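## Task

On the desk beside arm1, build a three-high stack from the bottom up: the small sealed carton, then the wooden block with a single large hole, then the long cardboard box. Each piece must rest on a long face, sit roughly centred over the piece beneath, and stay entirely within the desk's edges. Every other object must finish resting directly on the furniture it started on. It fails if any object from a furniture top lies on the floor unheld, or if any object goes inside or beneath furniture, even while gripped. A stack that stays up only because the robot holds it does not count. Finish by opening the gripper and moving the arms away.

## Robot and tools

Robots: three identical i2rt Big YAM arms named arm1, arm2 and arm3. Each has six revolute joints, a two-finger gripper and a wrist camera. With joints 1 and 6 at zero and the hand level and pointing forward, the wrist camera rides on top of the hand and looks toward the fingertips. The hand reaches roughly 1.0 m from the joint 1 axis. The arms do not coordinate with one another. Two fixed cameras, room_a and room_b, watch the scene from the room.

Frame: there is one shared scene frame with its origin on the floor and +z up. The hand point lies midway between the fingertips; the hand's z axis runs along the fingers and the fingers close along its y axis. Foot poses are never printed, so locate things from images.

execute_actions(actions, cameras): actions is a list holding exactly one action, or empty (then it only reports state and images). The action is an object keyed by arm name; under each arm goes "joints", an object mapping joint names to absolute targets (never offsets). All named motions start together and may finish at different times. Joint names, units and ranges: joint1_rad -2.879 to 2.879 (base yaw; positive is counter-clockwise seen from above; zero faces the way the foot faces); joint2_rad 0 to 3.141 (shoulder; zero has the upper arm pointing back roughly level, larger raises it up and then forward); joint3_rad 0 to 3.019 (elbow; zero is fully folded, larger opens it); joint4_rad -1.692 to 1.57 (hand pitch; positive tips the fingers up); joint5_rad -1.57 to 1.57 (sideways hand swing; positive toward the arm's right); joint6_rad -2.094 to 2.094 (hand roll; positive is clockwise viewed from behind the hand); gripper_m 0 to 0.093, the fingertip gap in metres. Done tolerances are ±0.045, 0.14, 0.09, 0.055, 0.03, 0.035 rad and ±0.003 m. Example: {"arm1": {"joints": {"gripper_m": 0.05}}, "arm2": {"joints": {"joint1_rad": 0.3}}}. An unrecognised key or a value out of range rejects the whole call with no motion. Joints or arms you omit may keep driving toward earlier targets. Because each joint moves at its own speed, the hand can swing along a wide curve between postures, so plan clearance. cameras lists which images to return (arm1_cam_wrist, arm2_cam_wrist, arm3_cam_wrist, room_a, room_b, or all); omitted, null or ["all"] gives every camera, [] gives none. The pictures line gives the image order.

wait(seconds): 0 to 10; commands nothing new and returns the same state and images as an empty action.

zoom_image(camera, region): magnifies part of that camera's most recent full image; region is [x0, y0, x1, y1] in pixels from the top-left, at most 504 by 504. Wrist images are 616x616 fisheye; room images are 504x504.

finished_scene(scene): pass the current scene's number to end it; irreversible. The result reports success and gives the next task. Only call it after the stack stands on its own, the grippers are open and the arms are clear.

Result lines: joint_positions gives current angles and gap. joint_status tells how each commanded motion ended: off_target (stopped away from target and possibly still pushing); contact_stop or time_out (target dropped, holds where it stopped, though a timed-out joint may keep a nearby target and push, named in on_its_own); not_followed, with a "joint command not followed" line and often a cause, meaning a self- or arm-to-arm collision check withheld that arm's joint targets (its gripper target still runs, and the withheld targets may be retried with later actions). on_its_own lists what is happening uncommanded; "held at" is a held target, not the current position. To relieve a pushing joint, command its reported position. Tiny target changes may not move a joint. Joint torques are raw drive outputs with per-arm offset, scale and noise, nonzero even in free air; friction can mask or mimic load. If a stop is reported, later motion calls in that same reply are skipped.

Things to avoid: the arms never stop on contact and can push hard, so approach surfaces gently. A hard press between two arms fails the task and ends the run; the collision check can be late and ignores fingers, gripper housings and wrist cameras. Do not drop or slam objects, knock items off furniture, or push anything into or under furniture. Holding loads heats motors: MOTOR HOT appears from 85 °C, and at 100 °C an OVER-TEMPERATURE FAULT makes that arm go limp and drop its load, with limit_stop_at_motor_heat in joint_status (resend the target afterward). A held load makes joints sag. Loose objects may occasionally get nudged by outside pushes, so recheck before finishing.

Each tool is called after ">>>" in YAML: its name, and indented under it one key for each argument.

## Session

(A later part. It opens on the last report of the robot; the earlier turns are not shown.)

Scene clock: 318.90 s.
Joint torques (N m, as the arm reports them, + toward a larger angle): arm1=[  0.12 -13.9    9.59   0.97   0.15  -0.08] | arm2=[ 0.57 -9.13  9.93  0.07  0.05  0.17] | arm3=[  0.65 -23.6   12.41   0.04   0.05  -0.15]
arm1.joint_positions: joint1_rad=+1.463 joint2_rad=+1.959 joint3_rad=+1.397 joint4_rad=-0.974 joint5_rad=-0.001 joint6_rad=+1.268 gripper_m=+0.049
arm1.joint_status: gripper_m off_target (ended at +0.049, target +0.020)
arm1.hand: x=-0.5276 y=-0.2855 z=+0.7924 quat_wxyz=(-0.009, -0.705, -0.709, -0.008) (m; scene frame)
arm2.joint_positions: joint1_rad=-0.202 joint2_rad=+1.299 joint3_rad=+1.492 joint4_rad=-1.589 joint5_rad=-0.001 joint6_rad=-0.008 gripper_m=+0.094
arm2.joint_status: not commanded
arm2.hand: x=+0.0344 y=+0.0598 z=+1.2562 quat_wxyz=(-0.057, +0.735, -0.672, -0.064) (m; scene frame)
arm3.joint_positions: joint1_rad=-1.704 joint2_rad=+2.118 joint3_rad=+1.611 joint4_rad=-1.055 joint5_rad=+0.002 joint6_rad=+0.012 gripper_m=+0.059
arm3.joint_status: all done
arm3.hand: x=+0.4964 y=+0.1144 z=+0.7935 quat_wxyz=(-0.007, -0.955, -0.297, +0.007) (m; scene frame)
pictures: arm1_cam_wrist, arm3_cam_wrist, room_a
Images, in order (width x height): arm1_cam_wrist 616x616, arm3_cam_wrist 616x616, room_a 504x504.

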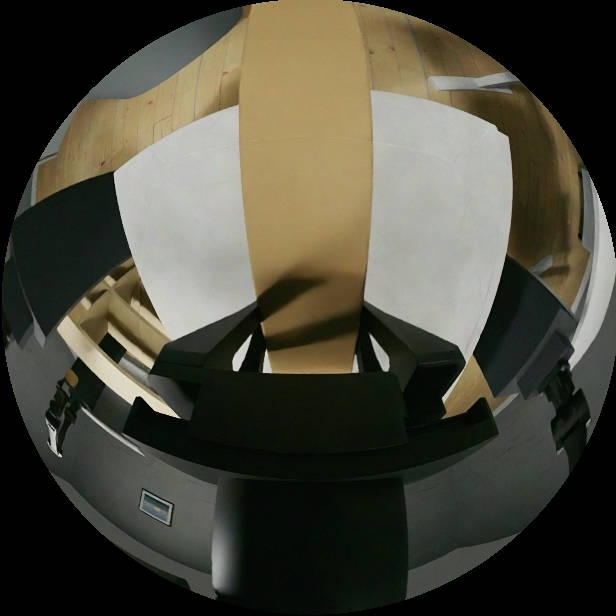

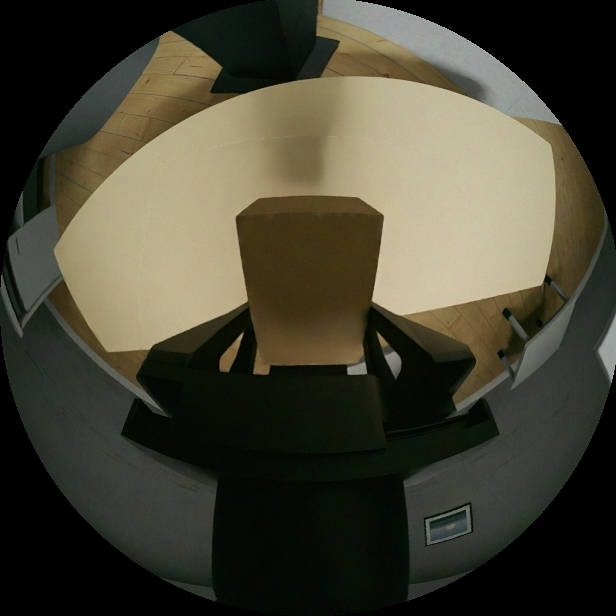

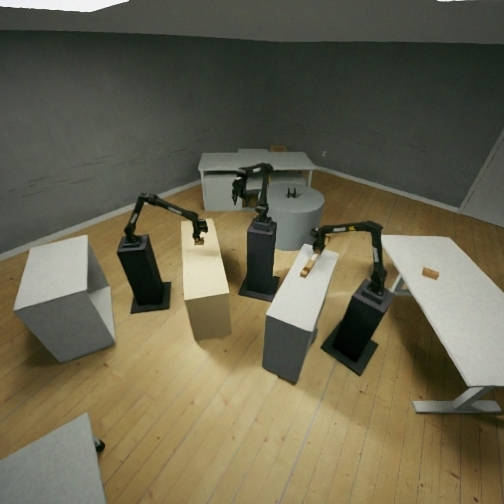

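>>> execute_actions:
  actions:
    - {"arm1":{"joints":{"joint2_rad":1.75,"joint3_rad":1.50,"joint4_rad":-1.29}},"arm3":{"joints":{"joint2_rad":2.31,"joint3_rad":1.66,"joint4_rad":-0.845}}}
  cameras: ["arm1_cam_wrist","arm3_cam_wrist","room_a","room_b"]

Scene clock: 333.73 s.
Joint torques (N m, as the arm reports them, + toward a larger angle): arm1=[  0.1  -12.65  12.38  -0.21   0.15  -0.08] | arm2=[ 0.01 -8.88 10.13  0.    0.06  0.18] | arm3=[  0.78 -24.81  11.08   0.18   0.04  -0.15]
arm1.joint_positions: joint1_rad=+1.463 joint2_rad=+1.732 joint3_rad=+1.479 joint4_rad=-1.276 joint5_rad=-0.001 joint6_rad=+1.268 gripper_m=+0.049
arm1.joint_status: all done
arm1.hand: x=-0.5547 y=-0.2780 z=+0.9388 quat_wxyz=(-0.012, -0.705, -0.709, -0.009) (m; scene frame)
arm2.joint_positions: joint1_rad=-0.202 joint2_rad=+1.299 joint3_rad=+1.492 joint4_rad=-1.589 joint5_rad=-0.001 joint6_rad=-0.008 gripper_m=+0.094
arm2.joint_status: not commanded
arm2.hand: x=+0.0344 y=+0.0598 z=+1.2562 quat_wxyz=(-0.057, +0.735, -0.672, -0.064) (m; scene frame)
arm3.joint_positions: joint1_rad=-1.704 joint2_rad=+2.338 joint3_rad=+1.628 joint4_rad=-0.855 joint5_rad=+0.002 joint6_rad=+0.012 gripper_m=+0.059
arm3.joint_status: all done
arm3.hand: x=+0.4869 y=+0.1059 z=+0.6677 quat_wxyz=(-0.007, -0.955, -0.297, +0.005) (m; scene frame)
pictures: arm1_cam_wrist, arm3_cam_wrist, room_a, room_b
Images, in order (width x height): arm1_cam_wrist 616x616, arm3_cam_wrist 616x616, room_a 504x504, room_b 504x504.

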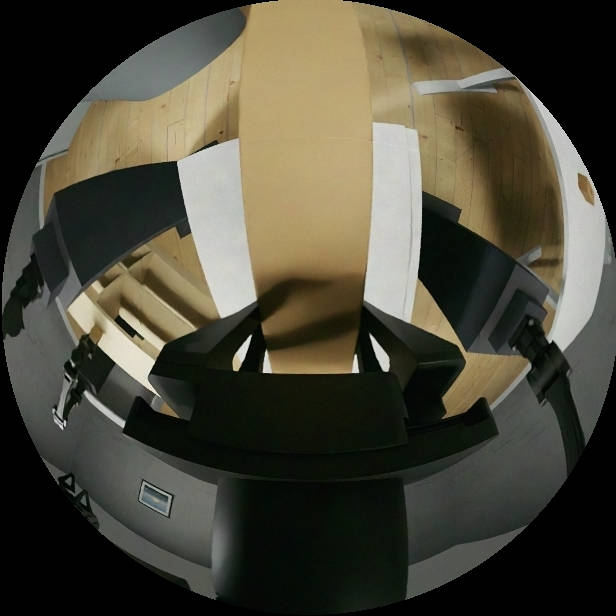

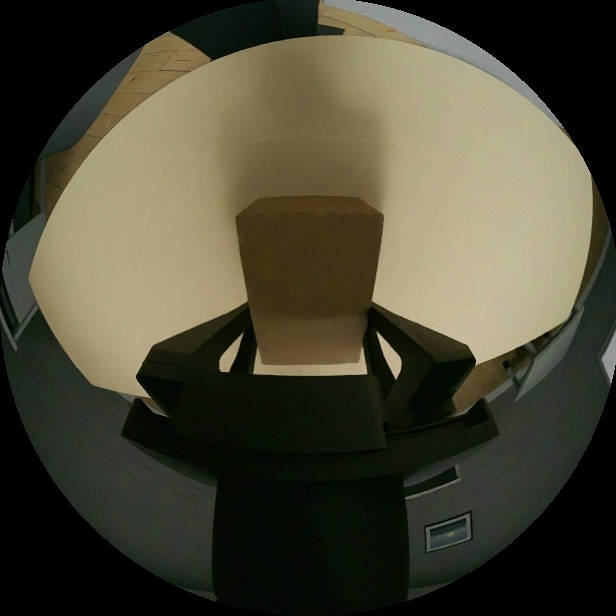

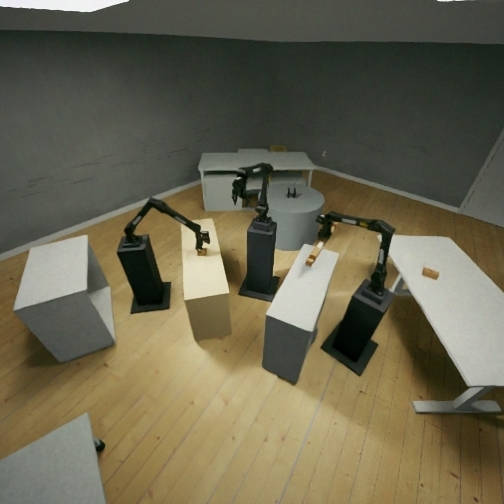

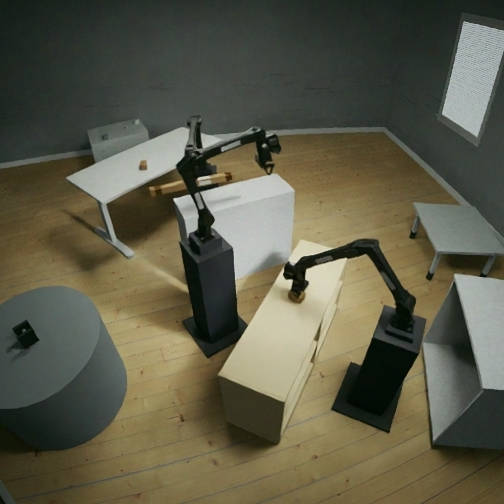

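>>> execute_actions:
  actions:
    - {"arm1":{"joints":{"joint1_rad":-0.84,"joint6_rad":1.58}},"arm3":{"joints":{"joint2_rad":2.365,"joint4_rad":-0.80}}}
  cameras: ["arm1_cam_wrist","arm3_cam_wrist","room_a","room_b"]

Scene clock: 364.97 s.
Joint torques (N m, as the arm reports them, + toward a larger angle): arm1=[  0.57 -13.36  12.37  -0.22   0.09   0.03] | arm2=[-0.44 -8.93 10.06 -0.03  0.06  0.19] | arm3=[  0.68 -21.38  11.1    0.32   0.04  -0.15]
arm1.joint_positions: joint1_rad=-0.850 joint2_rad=+1.743 joint3_rad=+1.479 joint4_rad=-1.276 joint5_rad=+0.001 joint6_rad=+1.572 gripper_m=+0.049
arm1.joint_status: all done
arm1.hand: x=-1.5182 y=-0.3921 z=+0.9425 quat_wxyz=(-0.012, -0.868, +0.496, +0.015) (m; scene frame)
arm2.joint_positions: joint1_rad=-0.202 joint2_rad=+1.299 joint3_rad=+1.492 joint4_rad=-1.589 joint5_rad=-0.001 joint6_rad=-0.008 gripper_m=+0.094
arm2.joint_status: not commanded
arm2.hand: x=+0.0344 y=+0.0598 z=+1.2562 quat_wxyz=(-0.057, +0.735, -0.672, -0.064) (m; scene frame)
arm3.joint_positions: joint1_rad=-1.704 joint2_rad=+2.347 joint3_rad=+1.628 joint4_rad=-0.812 joint5_rad=+0.002 joint6_rad=+0.012 gripper_m=+0.059
arm3.joint_status: all done
arm3.hand: x=+0.4802 y=+0.1011 z=+0.6625 quat_wxyz=(-0.012, -0.955, -0.296, +0.022) (m; scene frame)
pictures: arm1_cam_wrist, arm3_cam_wrist, room_a, room_b
Images, in order (width x height): arm1_cam_wrist 616x616, arm3_cam_wrist 616x616, room_a 504x504, room_b 504x504.

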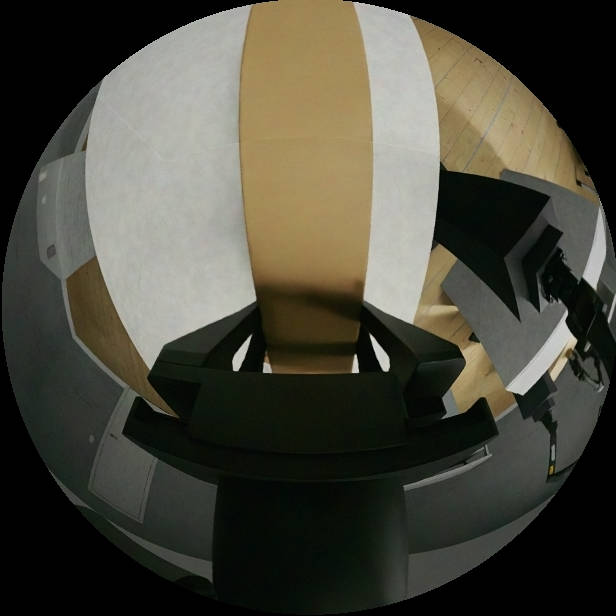

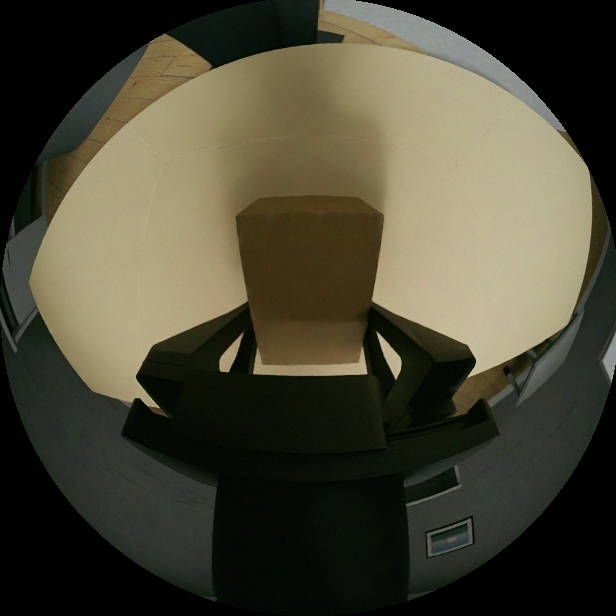

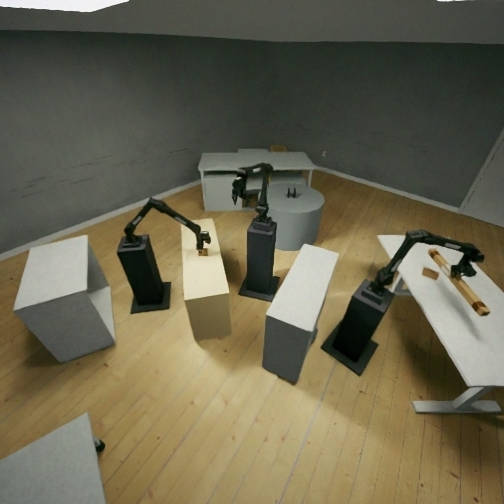

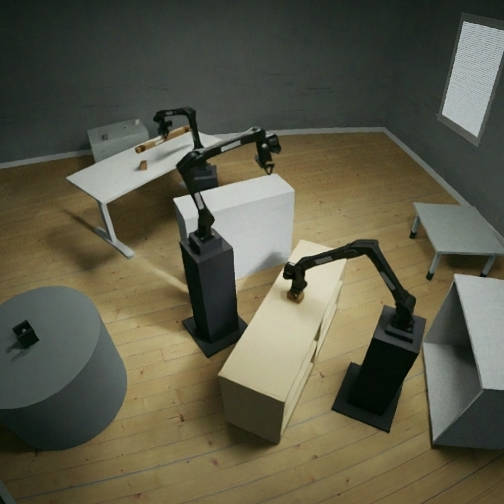

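>>> zoom_image:
  camera: "room_b"
  region: [260, 250, 340, 320]

>>> zoom_image:
  camera: "room_a"
  region: [170, 210, 240, 280]

Region (260, 250, 340, 320) of room_b's 504x504 image, scaled by 6.300, with more detail than that image has; it fills the top 441 rows of this view, and the rest is white.

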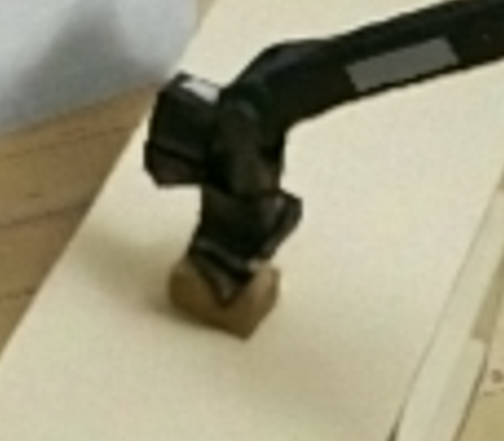

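Region (170, 210, 240, 280) of room_a's 504x504 image, scaled by 7.200, with more detail than that image has.

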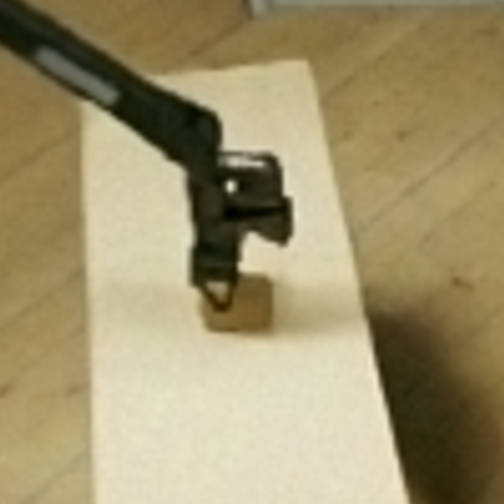

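>>> execute_actions:
  actions:
    - {"arm1":{"joints":{"joint2_rad":1.76,"joint3_rad":1.05,"joint4_rad":-0.835}},"arm3":{"joints":{"joint2_rad":2.41}}}
  cameras: ["arm1_cam_wrist","arm3_cam_wrist","room_a"]

Scene clock: 381.93 s.
Joint torques (N m, as the arm reports them, + toward a larger angle): arm1=[  0.61 -11.33   9.06   1.02   0.08   0.03] | arm2=[-0.25 -8.81 10.04  0.06  0.03  0.17] | arm3=[  0.7  -18.17  11.1    0.32   0.04  -0.15]
arm1.joint_positions: joint1_rad=-0.850 joint2_rad=+1.752 joint3_rad=+1.044 joint4_rad=-0.850 joint5_rad=+0.001 joint6_rad=+1.572 gripper_m=+0.049
arm1.joint_status: all done
arm1.hand: x=-1.4507 y=-0.3500 z=+0.7919 quat_wxyz=(-0.004, -0.868, +0.496, +0.010) (m; scene frame)
arm2.joint_positions: joint1_rad=-0.202 joint2_rad=+1.299 joint3_rad=+1.492 joint4_rad=-1.589 joint5_rad=-0.001 joint6_rad=-0.008 gripper_m=+0.094
arm2.joint_status: not commanded
arm2.hand: x=+0.0344 y=+0.0598 z=+1.2562 quat_wxyz=(-0.057, +0.735, -0.672, -0.064) (m; scene frame)
arm3.joint_positions: joint1_rad=-1.704 joint2_rad=+2.349 joint3_rad=+1.628 joint4_rad=-0.812 joint5_rad=+0.002 joint6_rad=+0.011 gripper_m=+0.059
arm3.joint_status: all done
arm3.hand: x=+0.4807 y=+0.1014 z=+0.6613 quat_wxyz=(-0.012, -0.955, -0.297, +0.021) (m; scene frame)
pictures: arm1_cam_wrist, arm3_cam_wrist, room_a
Images, in order (width x height): arm1_cam_wrist 616x616, arm3_cam_wrist 616x616, room_a 504x504.

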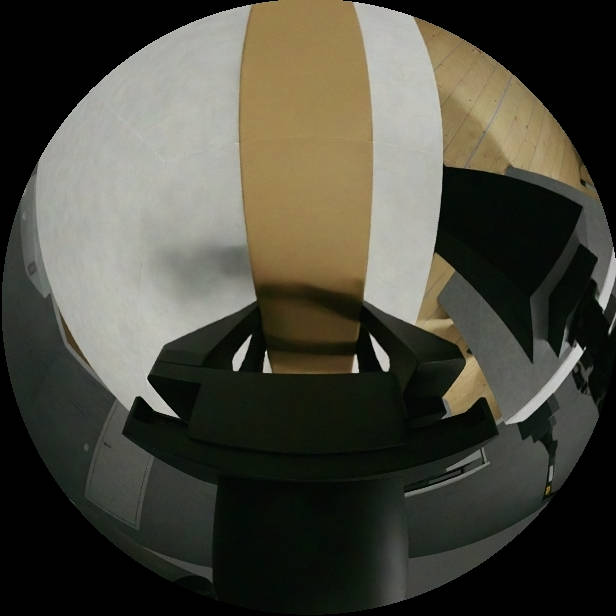

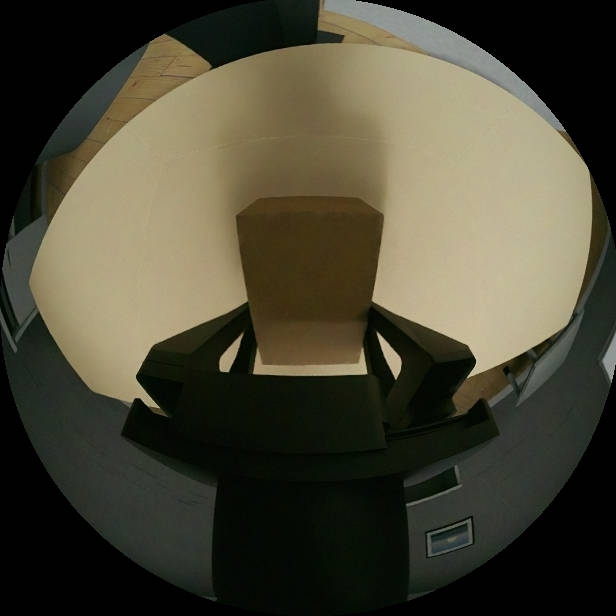

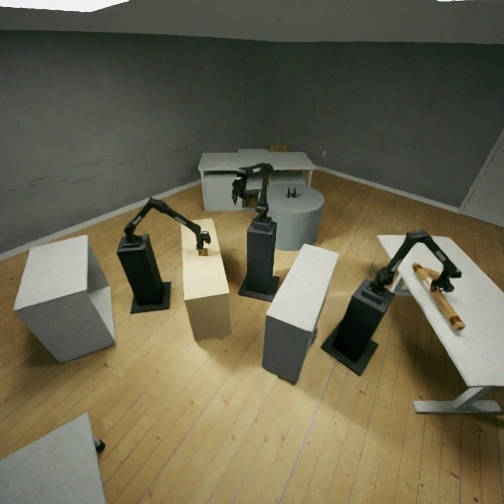

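>>> execute_actions:
  actions:
    - {"arm1":{"joints":{"joint2_rad":1.83,"joint3_rad":1.035,"joint4_rad":-0.755}},"arm3":{"joints":{"joint2_rad":2.33,"gripper_m":0.093}}}
  cameras: []

>>> execute_actions:
  actions:
    - {"arm3":{"joints":{"joint2_rad":1.9,"joint4_rad":-1.2}},"arm2":{"joints":{"joint1_rad":-0.6}}}
  cameras: ["arm1_cam_wrist","arm2_cam_wrist","room_a","room_b"]

Scene clock: 392.53 s.
Joint torques (N m, as the arm reports them, + toward a larger angle): arm1=[  0.63 -12.03   8.13   1.02   0.08   0.03] | arm2=[ 0.   -8.86  9.92  0.14  0.03  0.19] | arm3=[  0.68 -23.98  11.12   0.25   0.04  -0.15]
arm1.joint_positions: joint1_rad=-0.850 joint2_rad=+1.821 joint3_rad=+1.032 joint4_rad=-0.771 joint5_rad=+0.001 joint6_rad=+1.572 gripper_m=+0.049
arm1.joint_status: all done
arm1.hand: x=-1.4542 y=-0.3516 z=+0.7593 quat_wxyz=(-0.004, -0.868, +0.496, +0.010) (m; scene frame)
arm2.joint_positions: joint1_rad=-0.202 joint2_rad=+1.299 joint3_rad=+1.492 joint4_rad=-1.589 joint5_rad=-0.001 joint6_rad=-0.008 gripper_m=+0.094
arm2.joint_status: not commanded
arm2.hand: x=+0.0344 y=+0.0598 z=+1.2562 quat_wxyz=(-0.057, +0.735, -0.672, -0.064) (m; scene frame)
arm3.joint_positions: joint1_rad=-1.704 joint2_rad=+2.347 joint3_rad=+1.628 joint4_rad=-0.809 joint5_rad=+0.002 joint6_rad=+0.011 gripper_m=+0.093
arm3.joint_status: all done
arm3.hand: x=+0.4797 y=+0.1007 z=+0.6624 quat_wxyz=(-0.013, -0.955, -0.297, +0.023) (m; scene frame)
pictures: none
No camera images: the call's "cameras" was empty. Leave "cameras" out to get every camera's image.

Scene clock: 394.17 s.
Joint torques (N m, as the arm reports them, + toward a larger angle): arm1=[  0.6  -11.76   8.17   1.01   0.08   0.03] | arm2=[ 0.14 -8.97 10.08  0.2   0.05  0.2 ] | arm3=[  0.63 -19.38  12.33  -0.29   0.04  -0.15]
arm1.joint_positions: joint1_rad=-0.850 joint2_rad=+1.821 joint3_rad=+1.032 joint4_rad=-0.771 joint5_rad=+0.001 joint6_rad=+1.572 gripper_m=+0.049
arm1.joint_status: not commanded
arm1.hand: x=-1.4542 y=-0.3516 z=+0.7593 quat_wxyz=(-0.004, -0.868, +0.496, +0.010) (m; scene frame)
arm2.joint_positions: joint1_rad=-0.605 joint2_rad=+1.299 joint3_rad=+1.492 joint4_rad=-1.589 joint5_rad=-0.001 joint6_rad=-0.008 gripper_m=+0.094
arm2.joint_status: all done
arm2.hand: x=+0.1946 y=+0.0403 z=+1.2560 quat_wxyz=(-0.069, +0.586, -0.806, -0.050) (m; scene frame)
arm3.joint_positions: joint1_rad=-1.704 joint2_rad=+1.895 joint3_rad=+1.641 joint4_rad=-1.190 joint5_rad=+0.002 joint6_rad=+0.011 gripper_m=+0.093
arm3.joint_status: all done
arm3.hand: x=+0.5009 y=+0.1196 z=+0.9340 quat_wxyz=(-0.025, -0.953, -0.296, +0.062) (m; scene frame)
pictures: arm1_cam_wrist, arm2_cam_wrist, room_a, room_b
Images, in order (width x height): arm1_cam_wrist 616x616, arm2_cam_wrist 616x616, room_a 504x504, room_b 504x504.

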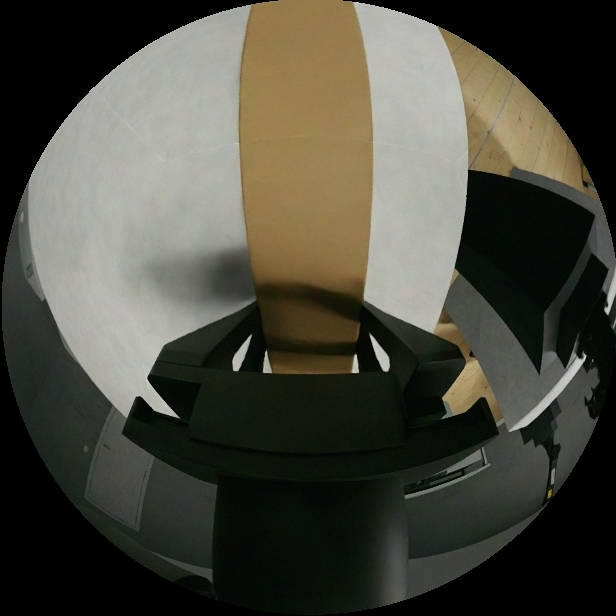

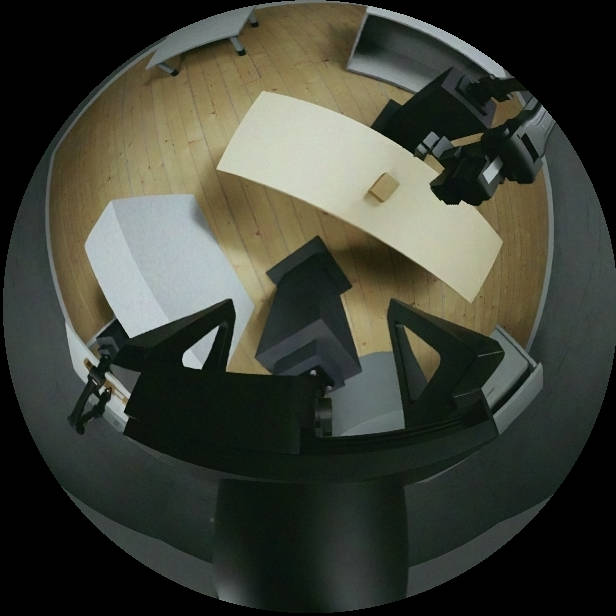

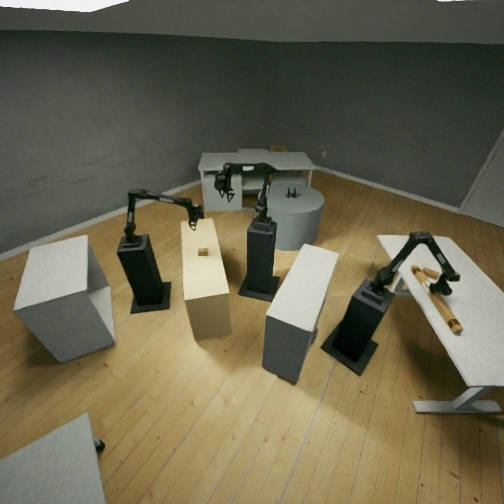

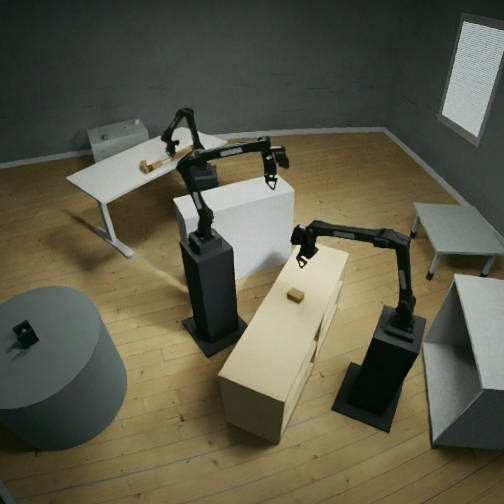

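>>> execute_actions:
  actions:
    - {"arm1":{"joints":{"joint2_rad":1.87,"joint4_rad":-0.73}},"arm3":{"joints":{"joint1_rad":-1.0,"joint2_rad":0.9,"joint3_rad":1.0}},"arm2":{"joints":{"joint1_rad":-1.03,"joint6_rad":0.23,"joint3_rad":1.57}}}
  cameras: []

>>> execute_actions:
  actions:
    - {"arm2":{"joints":{"joint2_rad":2.355,"joint4_rad":-0.70}}}
  cameras: ["arm1_cam_wrist","arm2_cam_wrist","room_a"]

Scene clock: 412.60 s.
Joint torques (N m, as the arm reports them, + toward a larger angle): arm1=[  0.63 -10.59   8.03   0.94   0.13   0.02] | arm2=[ 0.13 -8.57 12.23  0.09  0.08  0.21] | arm3=[ 1.07 -5.01 10.58  0.37  0.22 -0.12]
arm1.joint_positions: joint1_rad=-0.850 joint2_rad=+1.844 joint3_rad=+1.032 joint4_rad=-0.743 joint5_rad=+0.000 joint6_rad=+1.573 gripper_m=+0.049
arm1.joint_status: all done
arm1.hand: x=-1.4567 y=-0.3531 z=+0.7496 quat_wxyz=(-0.006, -0.868, +0.497, +0.011) (m; scene frame)
arm2.joint_positions: joint1_rad=-1.034 joint2_rad=+1.299 joint3_rad=+1.504 joint4_rad=-1.589 joint5_rad=-0.001 joint6_rad=+0.220 gripper_m=+0.094
arm2.joint_status: all done
arm2.hand: x=+0.3435 y=-0.0462 z=+1.2609 quat_wxyz=(-0.079, +0.295, -0.951, -0.045) (m; scene frame)
arm3.joint_positions: joint1_rad=-1.012 joint2_rad=+0.896 joint3_rad=+1.010 joint4_rad=-1.193 joint5_rad=-0.003 joint6_rad=+0.009 gripper_m=+0.093
arm3.joint_status: all done
arm3.hand: x=+0.9107 y=+0.1493 z=+1.1011 quat_wxyz=(-0.155, -0.772, -0.585, +0.196) (m; scene frame)
pictures: none
No camera images: the call's "cameras" was empty. Leave "cameras" out to get every camera's image.

Scene clock: 414.20 s.
Joint torques (N m, as the arm reports them, + toward a larger angle): arm1=[  0.59 -10.61   8.04   0.95   0.13   0.02] | arm2=[  0.06 -20.23   7.07   1.     0.06   0.2 ] | arm3=[ 1.08 -4.95 10.61  0.37  0.22 -0.12]
arm1.joint_positions: joint1_rad=-0.850 joint2_rad=+1.844 joint3_rad=+1.032 joint4_rad=-0.743 joint5_rad=+0.000 joint6_rad=+1.573 gripper_m=+0.049
arm1.joint_status: not commanded
arm1.hand: x=-1.4567 y=-0.3531 z=+0.7496 quat_wxyz=(-0.006, -0.868, +0.497, +0.011) (m; scene frame)
arm2.joint_positions: joint1_rad=-1.034 joint2_rad=+2.383 joint3_rad=+1.539 joint4_rad=-0.715 joint5_rad=-0.001 joint6_rad=+0.220 gripper_m=+0.094
arm2.joint_status: all done
arm2.hand: x=+0.4750 y=+0.0934 z=+0.7203 quat_wxyz=(-0.003, +0.296, -0.955, -0.001) (m; scene frame)
arm3.joint_positions: joint1_rad=-1.012 joint2_rad=+0.896 joint3_rad=+1.010 joint4_rad=-1.193 joint5_rad=-0.003 joint6_rad=+0.009 gripper_m=+0.093
arm3.joint_status: not commanded
arm3.hand: x=+0.9107 y=+0.1493 z=+1.1011 quat_wxyz=(-0.155, -0.772, -0.585, +0.196) (m; scene frame)
pictures: arm1_cam_wrist, arm2_cam_wrist, room_a
Images, in order (width x height): arm1_cam_wrist 616x616, arm2_cam_wrist 616x616, room_a 504x504.

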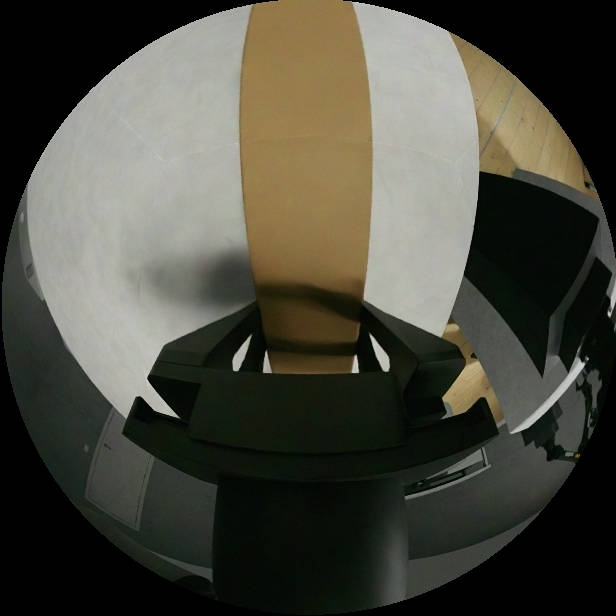

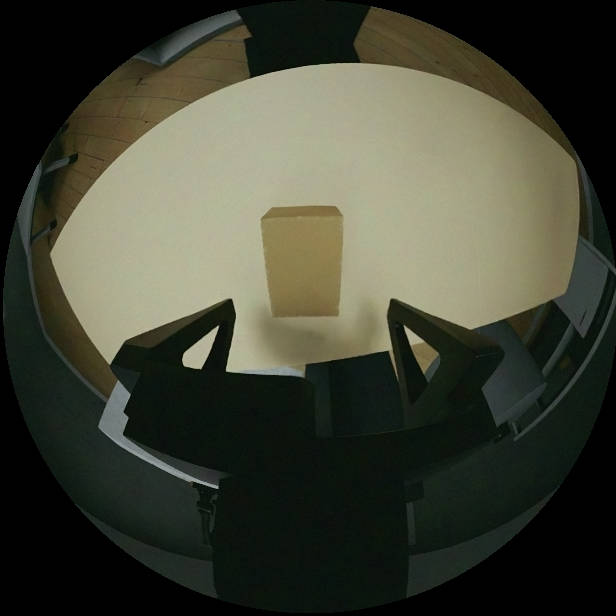

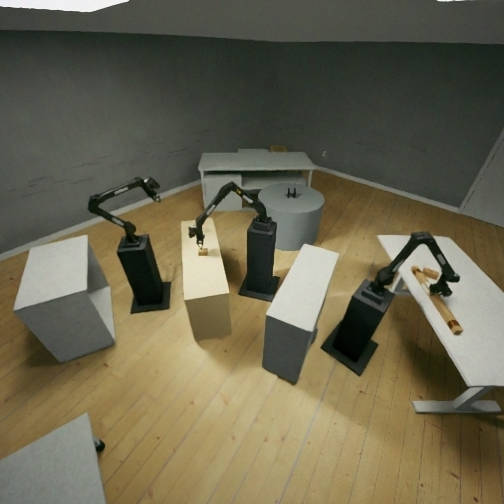

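>>> execute_actions:
  actions:
    - {"arm1":{"joints":{"joint2_rad":1.905}},"arm2":{"joints":{"joint1_rad":-1.02,"joint2_rad":2.485,"joint3_rad":1.61,"joint4_rad":-0.61}}}
  cameras: ["arm2_cam_wrist"]

Scene clock: 430.20 s.
Joint torques (N m, as the arm reports them, + toward a larger angle): arm1=[ 0.58 -7.97  8.04  0.95  0.13  0.02] | arm2=[  0.56 -19.     6.34   0.8    0.07   0.17] | arm3=[ 1.06 -4.97 10.6   0.38  0.22 -0.12]
arm1.joint_positions: joint1_rad=-0.850 joint2_rad=+1.845 joint3_rad=+1.032 joint4_rad=-0.743 joint5_rad=+0.000 joint6_rad=+1.573 gripper_m=+0.049
arm1.joint_status: all done
arm1.hand: x=-1.4566 y=-0.3531 z=+0.7493 quat_wxyz=(-0.006, -0.868, +0.497, +0.011) (m; scene frame)
arm2.joint_positions: joint1_rad=-1.028 joint2_rad=+2.495 joint3_rad=+1.582 joint4_rad=-0.622 joint5_rad=-0.001 joint6_rad=+0.220 gripper_m=+0.094
arm2.joint_status: all done
arm2.hand: x=+0.4774 y=+0.1008 z=+0.6664 quat_wxyz=(-0.013, +0.298, -0.954, -0.007) (m; scene frame)
arm3.joint_positions: joint1_rad=-1.012 joint2_rad=+0.896 joint3_rad=+1.010 joint4_rad=-1.193 joint5_rad=-0.003 joint6_rad=+0.009 gripper_m=+0.093
arm3.joint_status: not commanded
arm3.hand: x=+0.9107 y=+0.1493 z=+1.1011 quat_wxyz=(-0.155, -0.772, -0.585, +0.196) (m; scene frame)
pictures: arm2_cam_wrist
Images, in order (width x height): arm2_cam_wrist 616x616.

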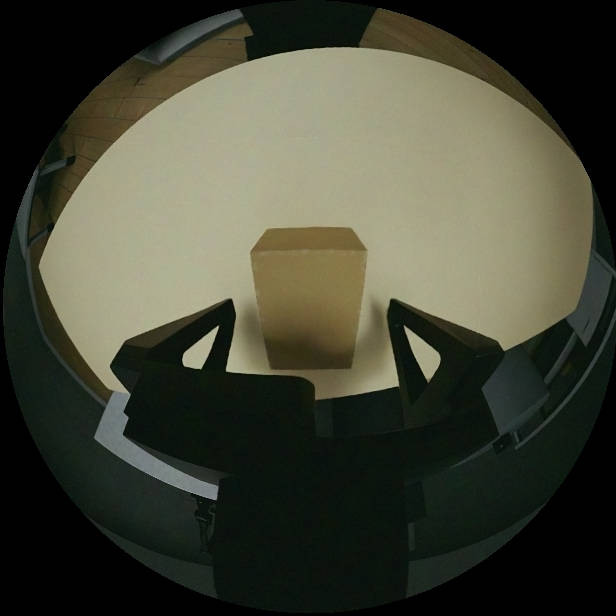

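>>> execute_actions:
  actions:
    - {"arm1":{"joints":{"joint2_rad":1.84,"gripper_m":0.093}},"arm2":{"joints":{"joint2_rad":2.545,"joint3_rad":1.63}}}
  cameras: ["arm2_cam_wrist"]

Scene clock: 442.93 s.
Joint torques (N m, as the arm reports them, + toward a larger angle): arm1=[  0.59 -13.01   8.04   0.9    0.13   0.02] | arm2=[  0.17 -17.49   6.77   0.85   0.06   0.19] | arm3=[ 1.06 -4.95 10.6   0.38  0.22 -0.12]
arm1.joint_positions: joint1_rad=-0.850 joint2_rad=+1.844 joint3_rad=+1.032 joint4_rad=-0.742 joint5_rad=+0.000 joint6_rad=+1.574 gripper_m=+0.093
arm1.joint_status: all done
arm1.hand: x=-1.4565 y=-0.3530 z=+0.7494 quat_wxyz=(-0.006, -0.867, +0.497, +0.011) (m; scene frame)
arm2.joint_positions: joint1_rad=-1.028 joint2_rad=+2.542 joint3_rad=+1.593 joint4_rad=-0.622 joint5_rad=-0.001 joint6_rad=+0.220 gripper_m=+0.094
arm2.joint_status: all done
arm2.hand: x=+0.4691 y=+0.0918 z=+0.6417 quat_wxyz=(+0.002, +0.298, -0.954, +0.002) (m; scene frame)
arm3.joint_positions: joint1_rad=-1.012 joint2_rad=+0.896 joint3_rad=+1.010 joint4_rad=-1.193 joint5_rad=-0.003 joint6_rad=+0.009 gripper_m=+0.093
arm3.joint_status: not commanded
arm3.hand: x=+0.9107 y=+0.1493 z=+1.1011 quat_wxyz=(-0.155, -0.772, -0.585, +0.196) (m; scene frame)
pictures: arm2_cam_wrist
Images, in order (width x height): arm2_cam_wrist 616x616.

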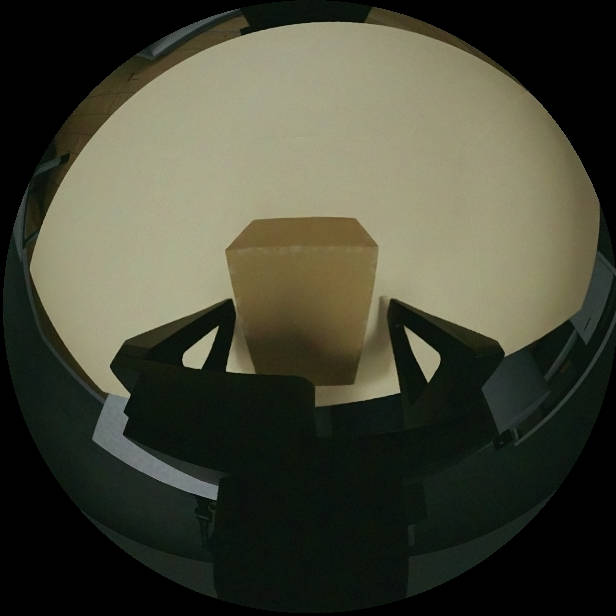

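>>> execute_actions:
  actions:
    - {"arm1":{"joints":{"joint2_rad":1.55,"joint3_rad":1.15,"joint4_rad":-1.15}},"arm2":{"joints":{"gripper_m":0.03}}}
  cameras: ["arm1_cam_wrist","arm2_cam_wrist"]

>>> execute_actions:
  actions:
    - {"arm1":{"joints":{"joint1_rad":1.8,"joint2_rad":1.2,"joint3_rad":1.1,"joint4_rad":-1.4,"joint6_rad":0}},"arm2":{"joints":{"joint2_rad":1.95,"joint3_rad":1.5,"joint4_rad":-1.1}}}
  cameras: ["arm1_cam_wrist","arm2_cam_wrist","room_a"]

Scene clock: 453.47 s.
Joint torques (N m, as the arm reports them, + toward a larger angle): arm1=[ 0.62 -9.07 11.69 -0.22  0.13  0.01] | arm2=[  0.49 -18.43   6.97   0.79   0.08   0.16] | arm3=[ 1.06 -4.94 10.6   0.38  0.22 -0.12]
arm1.joint_positions: joint1_rad=-0.850 joint2_rad=+1.533 joint3_rad=+1.132 joint4_rad=-1.135 joint5_rad=+0.000 joint6_rad=+1.574 gripper_m=+0.093
arm1.joint_status: all done
arm1.hand: x=-1.4373 y=-0.3440 z=+0.9124 quat_wxyz=(-0.014, -0.867, +0.497, +0.015) (m; scene frame)
arm2.joint_positions: joint1_rad=-1.028 joint2_rad=+2.542 joint3_rad=+1.593 joint4_rad=-0.622 joint5_rad=-0.001 joint6_rad=+0.220 gripper_m=+0.059
arm2.joint_status: gripper_m off_target (ended at +0.059, target +0.030)
arm2.hand: x=+0.4689 y=+0.0919 z=+0.6417 quat_wxyz=(+0.002, +0.298, -0.954, +0.002) (m; scene frame)
arm3.joint_positions: joint1_rad=-1.012 joint2_rad=+0.896 joint3_rad=+1.010 joint4_rad=-1.193 joint5_rad=-0.003 joint6_rad=+0.009 gripper_m=+0.093
arm3.joint_status: not commanded
arm3.hand: x=+0.9107 y=+0.1493 z=+1.1011 quat_wxyz=(-0.155, -0.772, -0.585, +0.196) (m; scene frame)
pictures: arm1_cam_wrist, arm2_cam_wrist
Images, in order (width x height): arm1_cam_wrist 616x616, arm2_cam_wrist 616x616.

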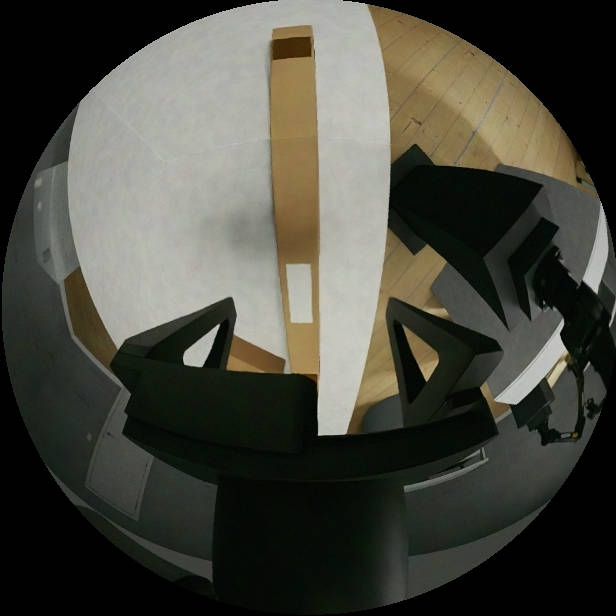

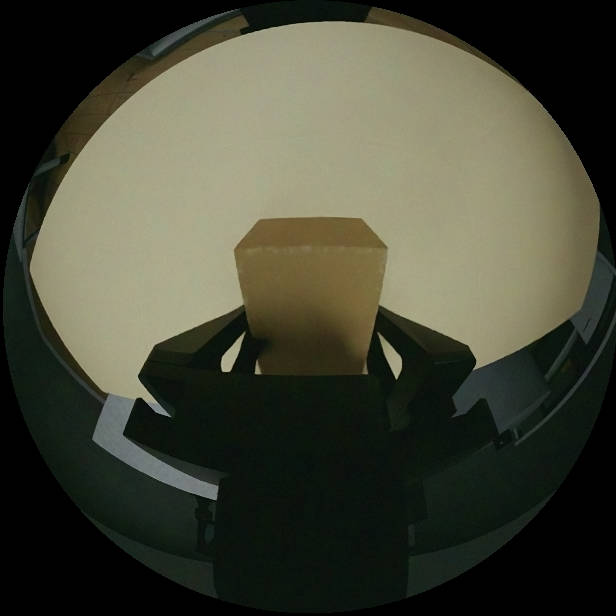

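Scene clock: 455.77 s.
Joint torques (N m, as the arm reports them, + toward a larger angle): arm1=[ 0.17 -5.73 11.7  -0.06  0.02 -0.1 ] | arm2=[  0.14 -17.05   7.55  -0.49   0.05   0.2 ] | arm3=[ 1.06 -4.96 10.6   0.38  0.22 -0.12]
arm1.joint_positions: joint1_rad=+1.799 joint2_rad=+1.196 joint3_rad=+1.092 joint4_rad=-1.385 joint5_rad=+0.000 joint6_rad=+0.009 gripper_m=+0.093
arm1.joint_status: all done
arm1.hand: x=-0.7148 y=-0.1101 z=+1.0129 quat_wxyz=(-0.036, +0.016, -0.999, -0.005) (m; scene frame)
arm2.joint_positions: joint1_rad=-1.028 joint2_rad=+1.963 joint3_rad=+1.482 joint4_rad=-1.086 joint5_rad=-0.001 joint6_rad=+0.220 gripper_m=+0.059
arm2.joint_status: all done
arm2.hand: x=+0.4519 y=+0.0742 z=+0.9422 quat_wxyz=(+0.000, +0.298, -0.954, +0.001) (m; scene frame)
arm3.joint_positions: joint1_rad=-1.012 joint2_rad=+0.896 joint3_rad=+1.010 joint4_rad=-1.193 joint5_rad=-0.003 joint6_rad=+0.009 gripper_m=+0.093
arm3.joint_status: not commanded
arm3.hand: x=+0.9107 y=+0.1493 z=+1.1011 quat_wxyz=(-0.155, -0.772, -0.585, +0.196) (m; scene frame)
pictures: arm1_cam_wrist, arm2_cam_wrist, room_a
Images, in order (width x height): arm1_cam_wrist 616x616, arm2_cam_wrist 616x616, room_a 504x504.

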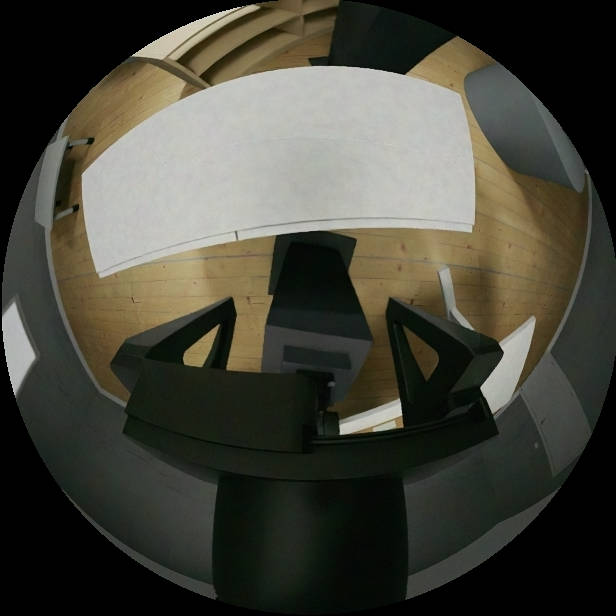

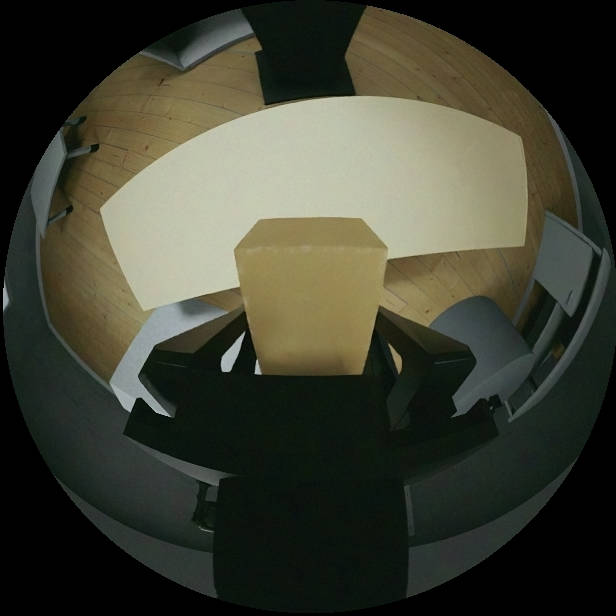

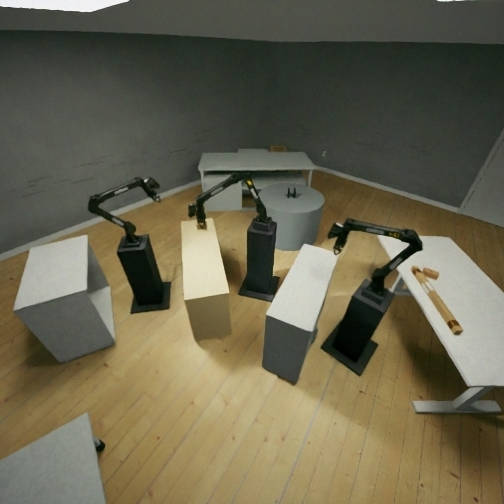

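>>> execute_actions:
  actions:
    - {"arm1":{"joints":{"joint2_rad":0.7,"joint3_rad":0.9}},"arm2":{"joints":{"joint1_rad":0.95,"joint2_rad":2.10,"joint3_rad":1.48,"joint4_rad":-0.90,"joint6_rad":0}}}
  cameras: ["arm1_cam_wrist","arm2_cam_wrist","room_a"]

>>> zoom_image:
  camera: "room_a"
  region: [390, 240, 490, 340]

Scene clock: 470.40 s.
Joint torques (N m, as the arm reports them, + toward a larger angle): arm1=[ 0.07  1.27 11.64  0.68  0.02 -0.1 ] | arm2=[ -0.62 -19.07   5.61   0.23  -0.02  -0.03] | arm3=[ 1.06 -4.96 10.6   0.37  0.22 -0.12]
arm1.joint_positions: joint1_rad=+1.799 joint2_rad=+0.690 joint3_rad=+0.897 joint4_rad=-1.388 joint5_rad=+0.000 joint6_rad=+0.009 gripper_m=+0.093
arm1.joint_status: all done
arm1.hand: x=-0.8202 y=-0.1149 z=+1.0657 quat_wxyz=(-0.188, +0.015, -0.982, -0.009) (m; scene frame)
arm2.joint_positions: joint1_rad=+0.955 joint2_rad=+2.135 joint3_rad=+1.482 joint4_rad=-0.900 joint5_rad=+0.000 joint6_rad=+0.009 gripper_m=+0.059
arm2.joint_status: all done
arm2.hand: x=-0.4912 y=-0.1517 z=+0.8496 quat_wxyz=(+0.001, +0.985, -0.170, -0.009) (m; scene frame)
arm3.joint_positions: joint1_rad=-1.012 joint2_rad=+0.896 joint3_rad=+1.010 joint4_rad=-1.193 joint5_rad=-0.003 joint6_rad=+0.009 gripper_m=+0.093
arm3.joint_status: not commanded
arm3.hand: x=+0.9107 y=+0.1493 z=+1.1011 quat_wxyz=(-0.155, -0.772, -0.585, +0.196) (m; scene frame)
pictures: arm1_cam_wrist, arm2_cam_wrist, room_a
Images, in order (width x height): arm1_cam_wrist 616x616, arm2_cam_wrist 616x616, room_a 504x504.

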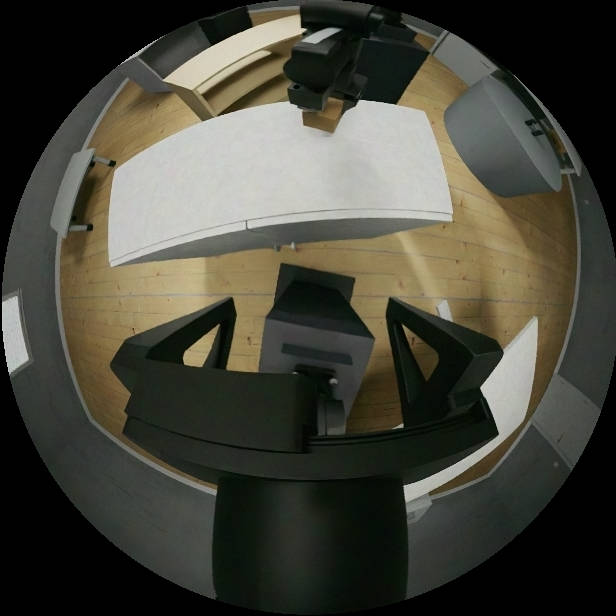

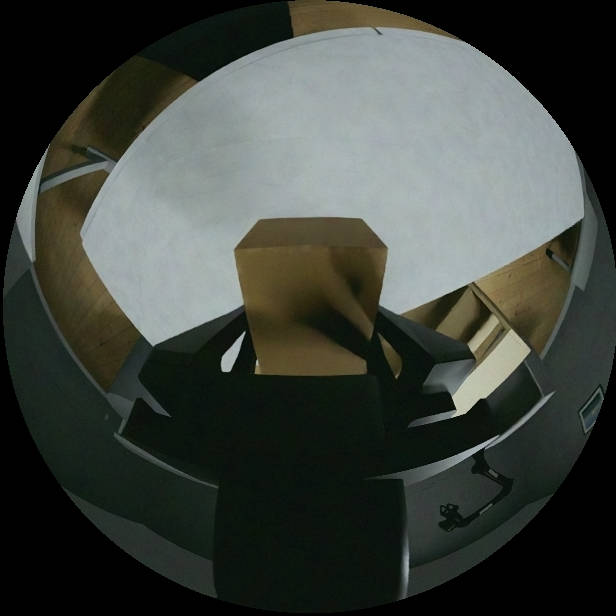

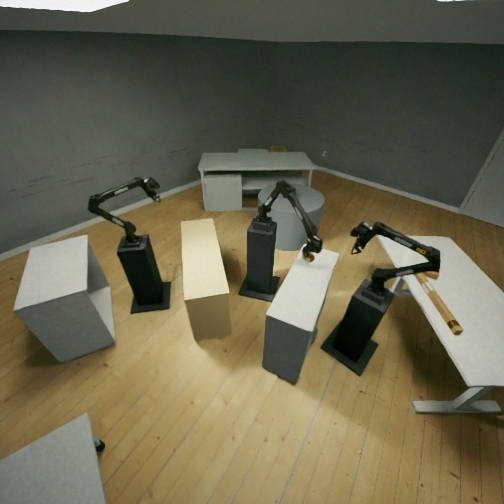

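Region (390, 240, 490, 340) of room_a's 504x504 image, scaled by 5.040, with more detail than that image has.

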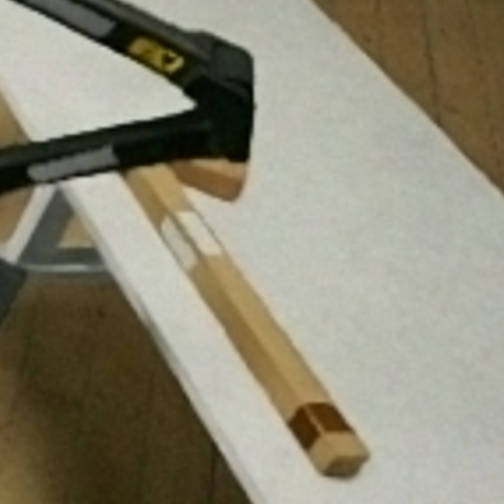

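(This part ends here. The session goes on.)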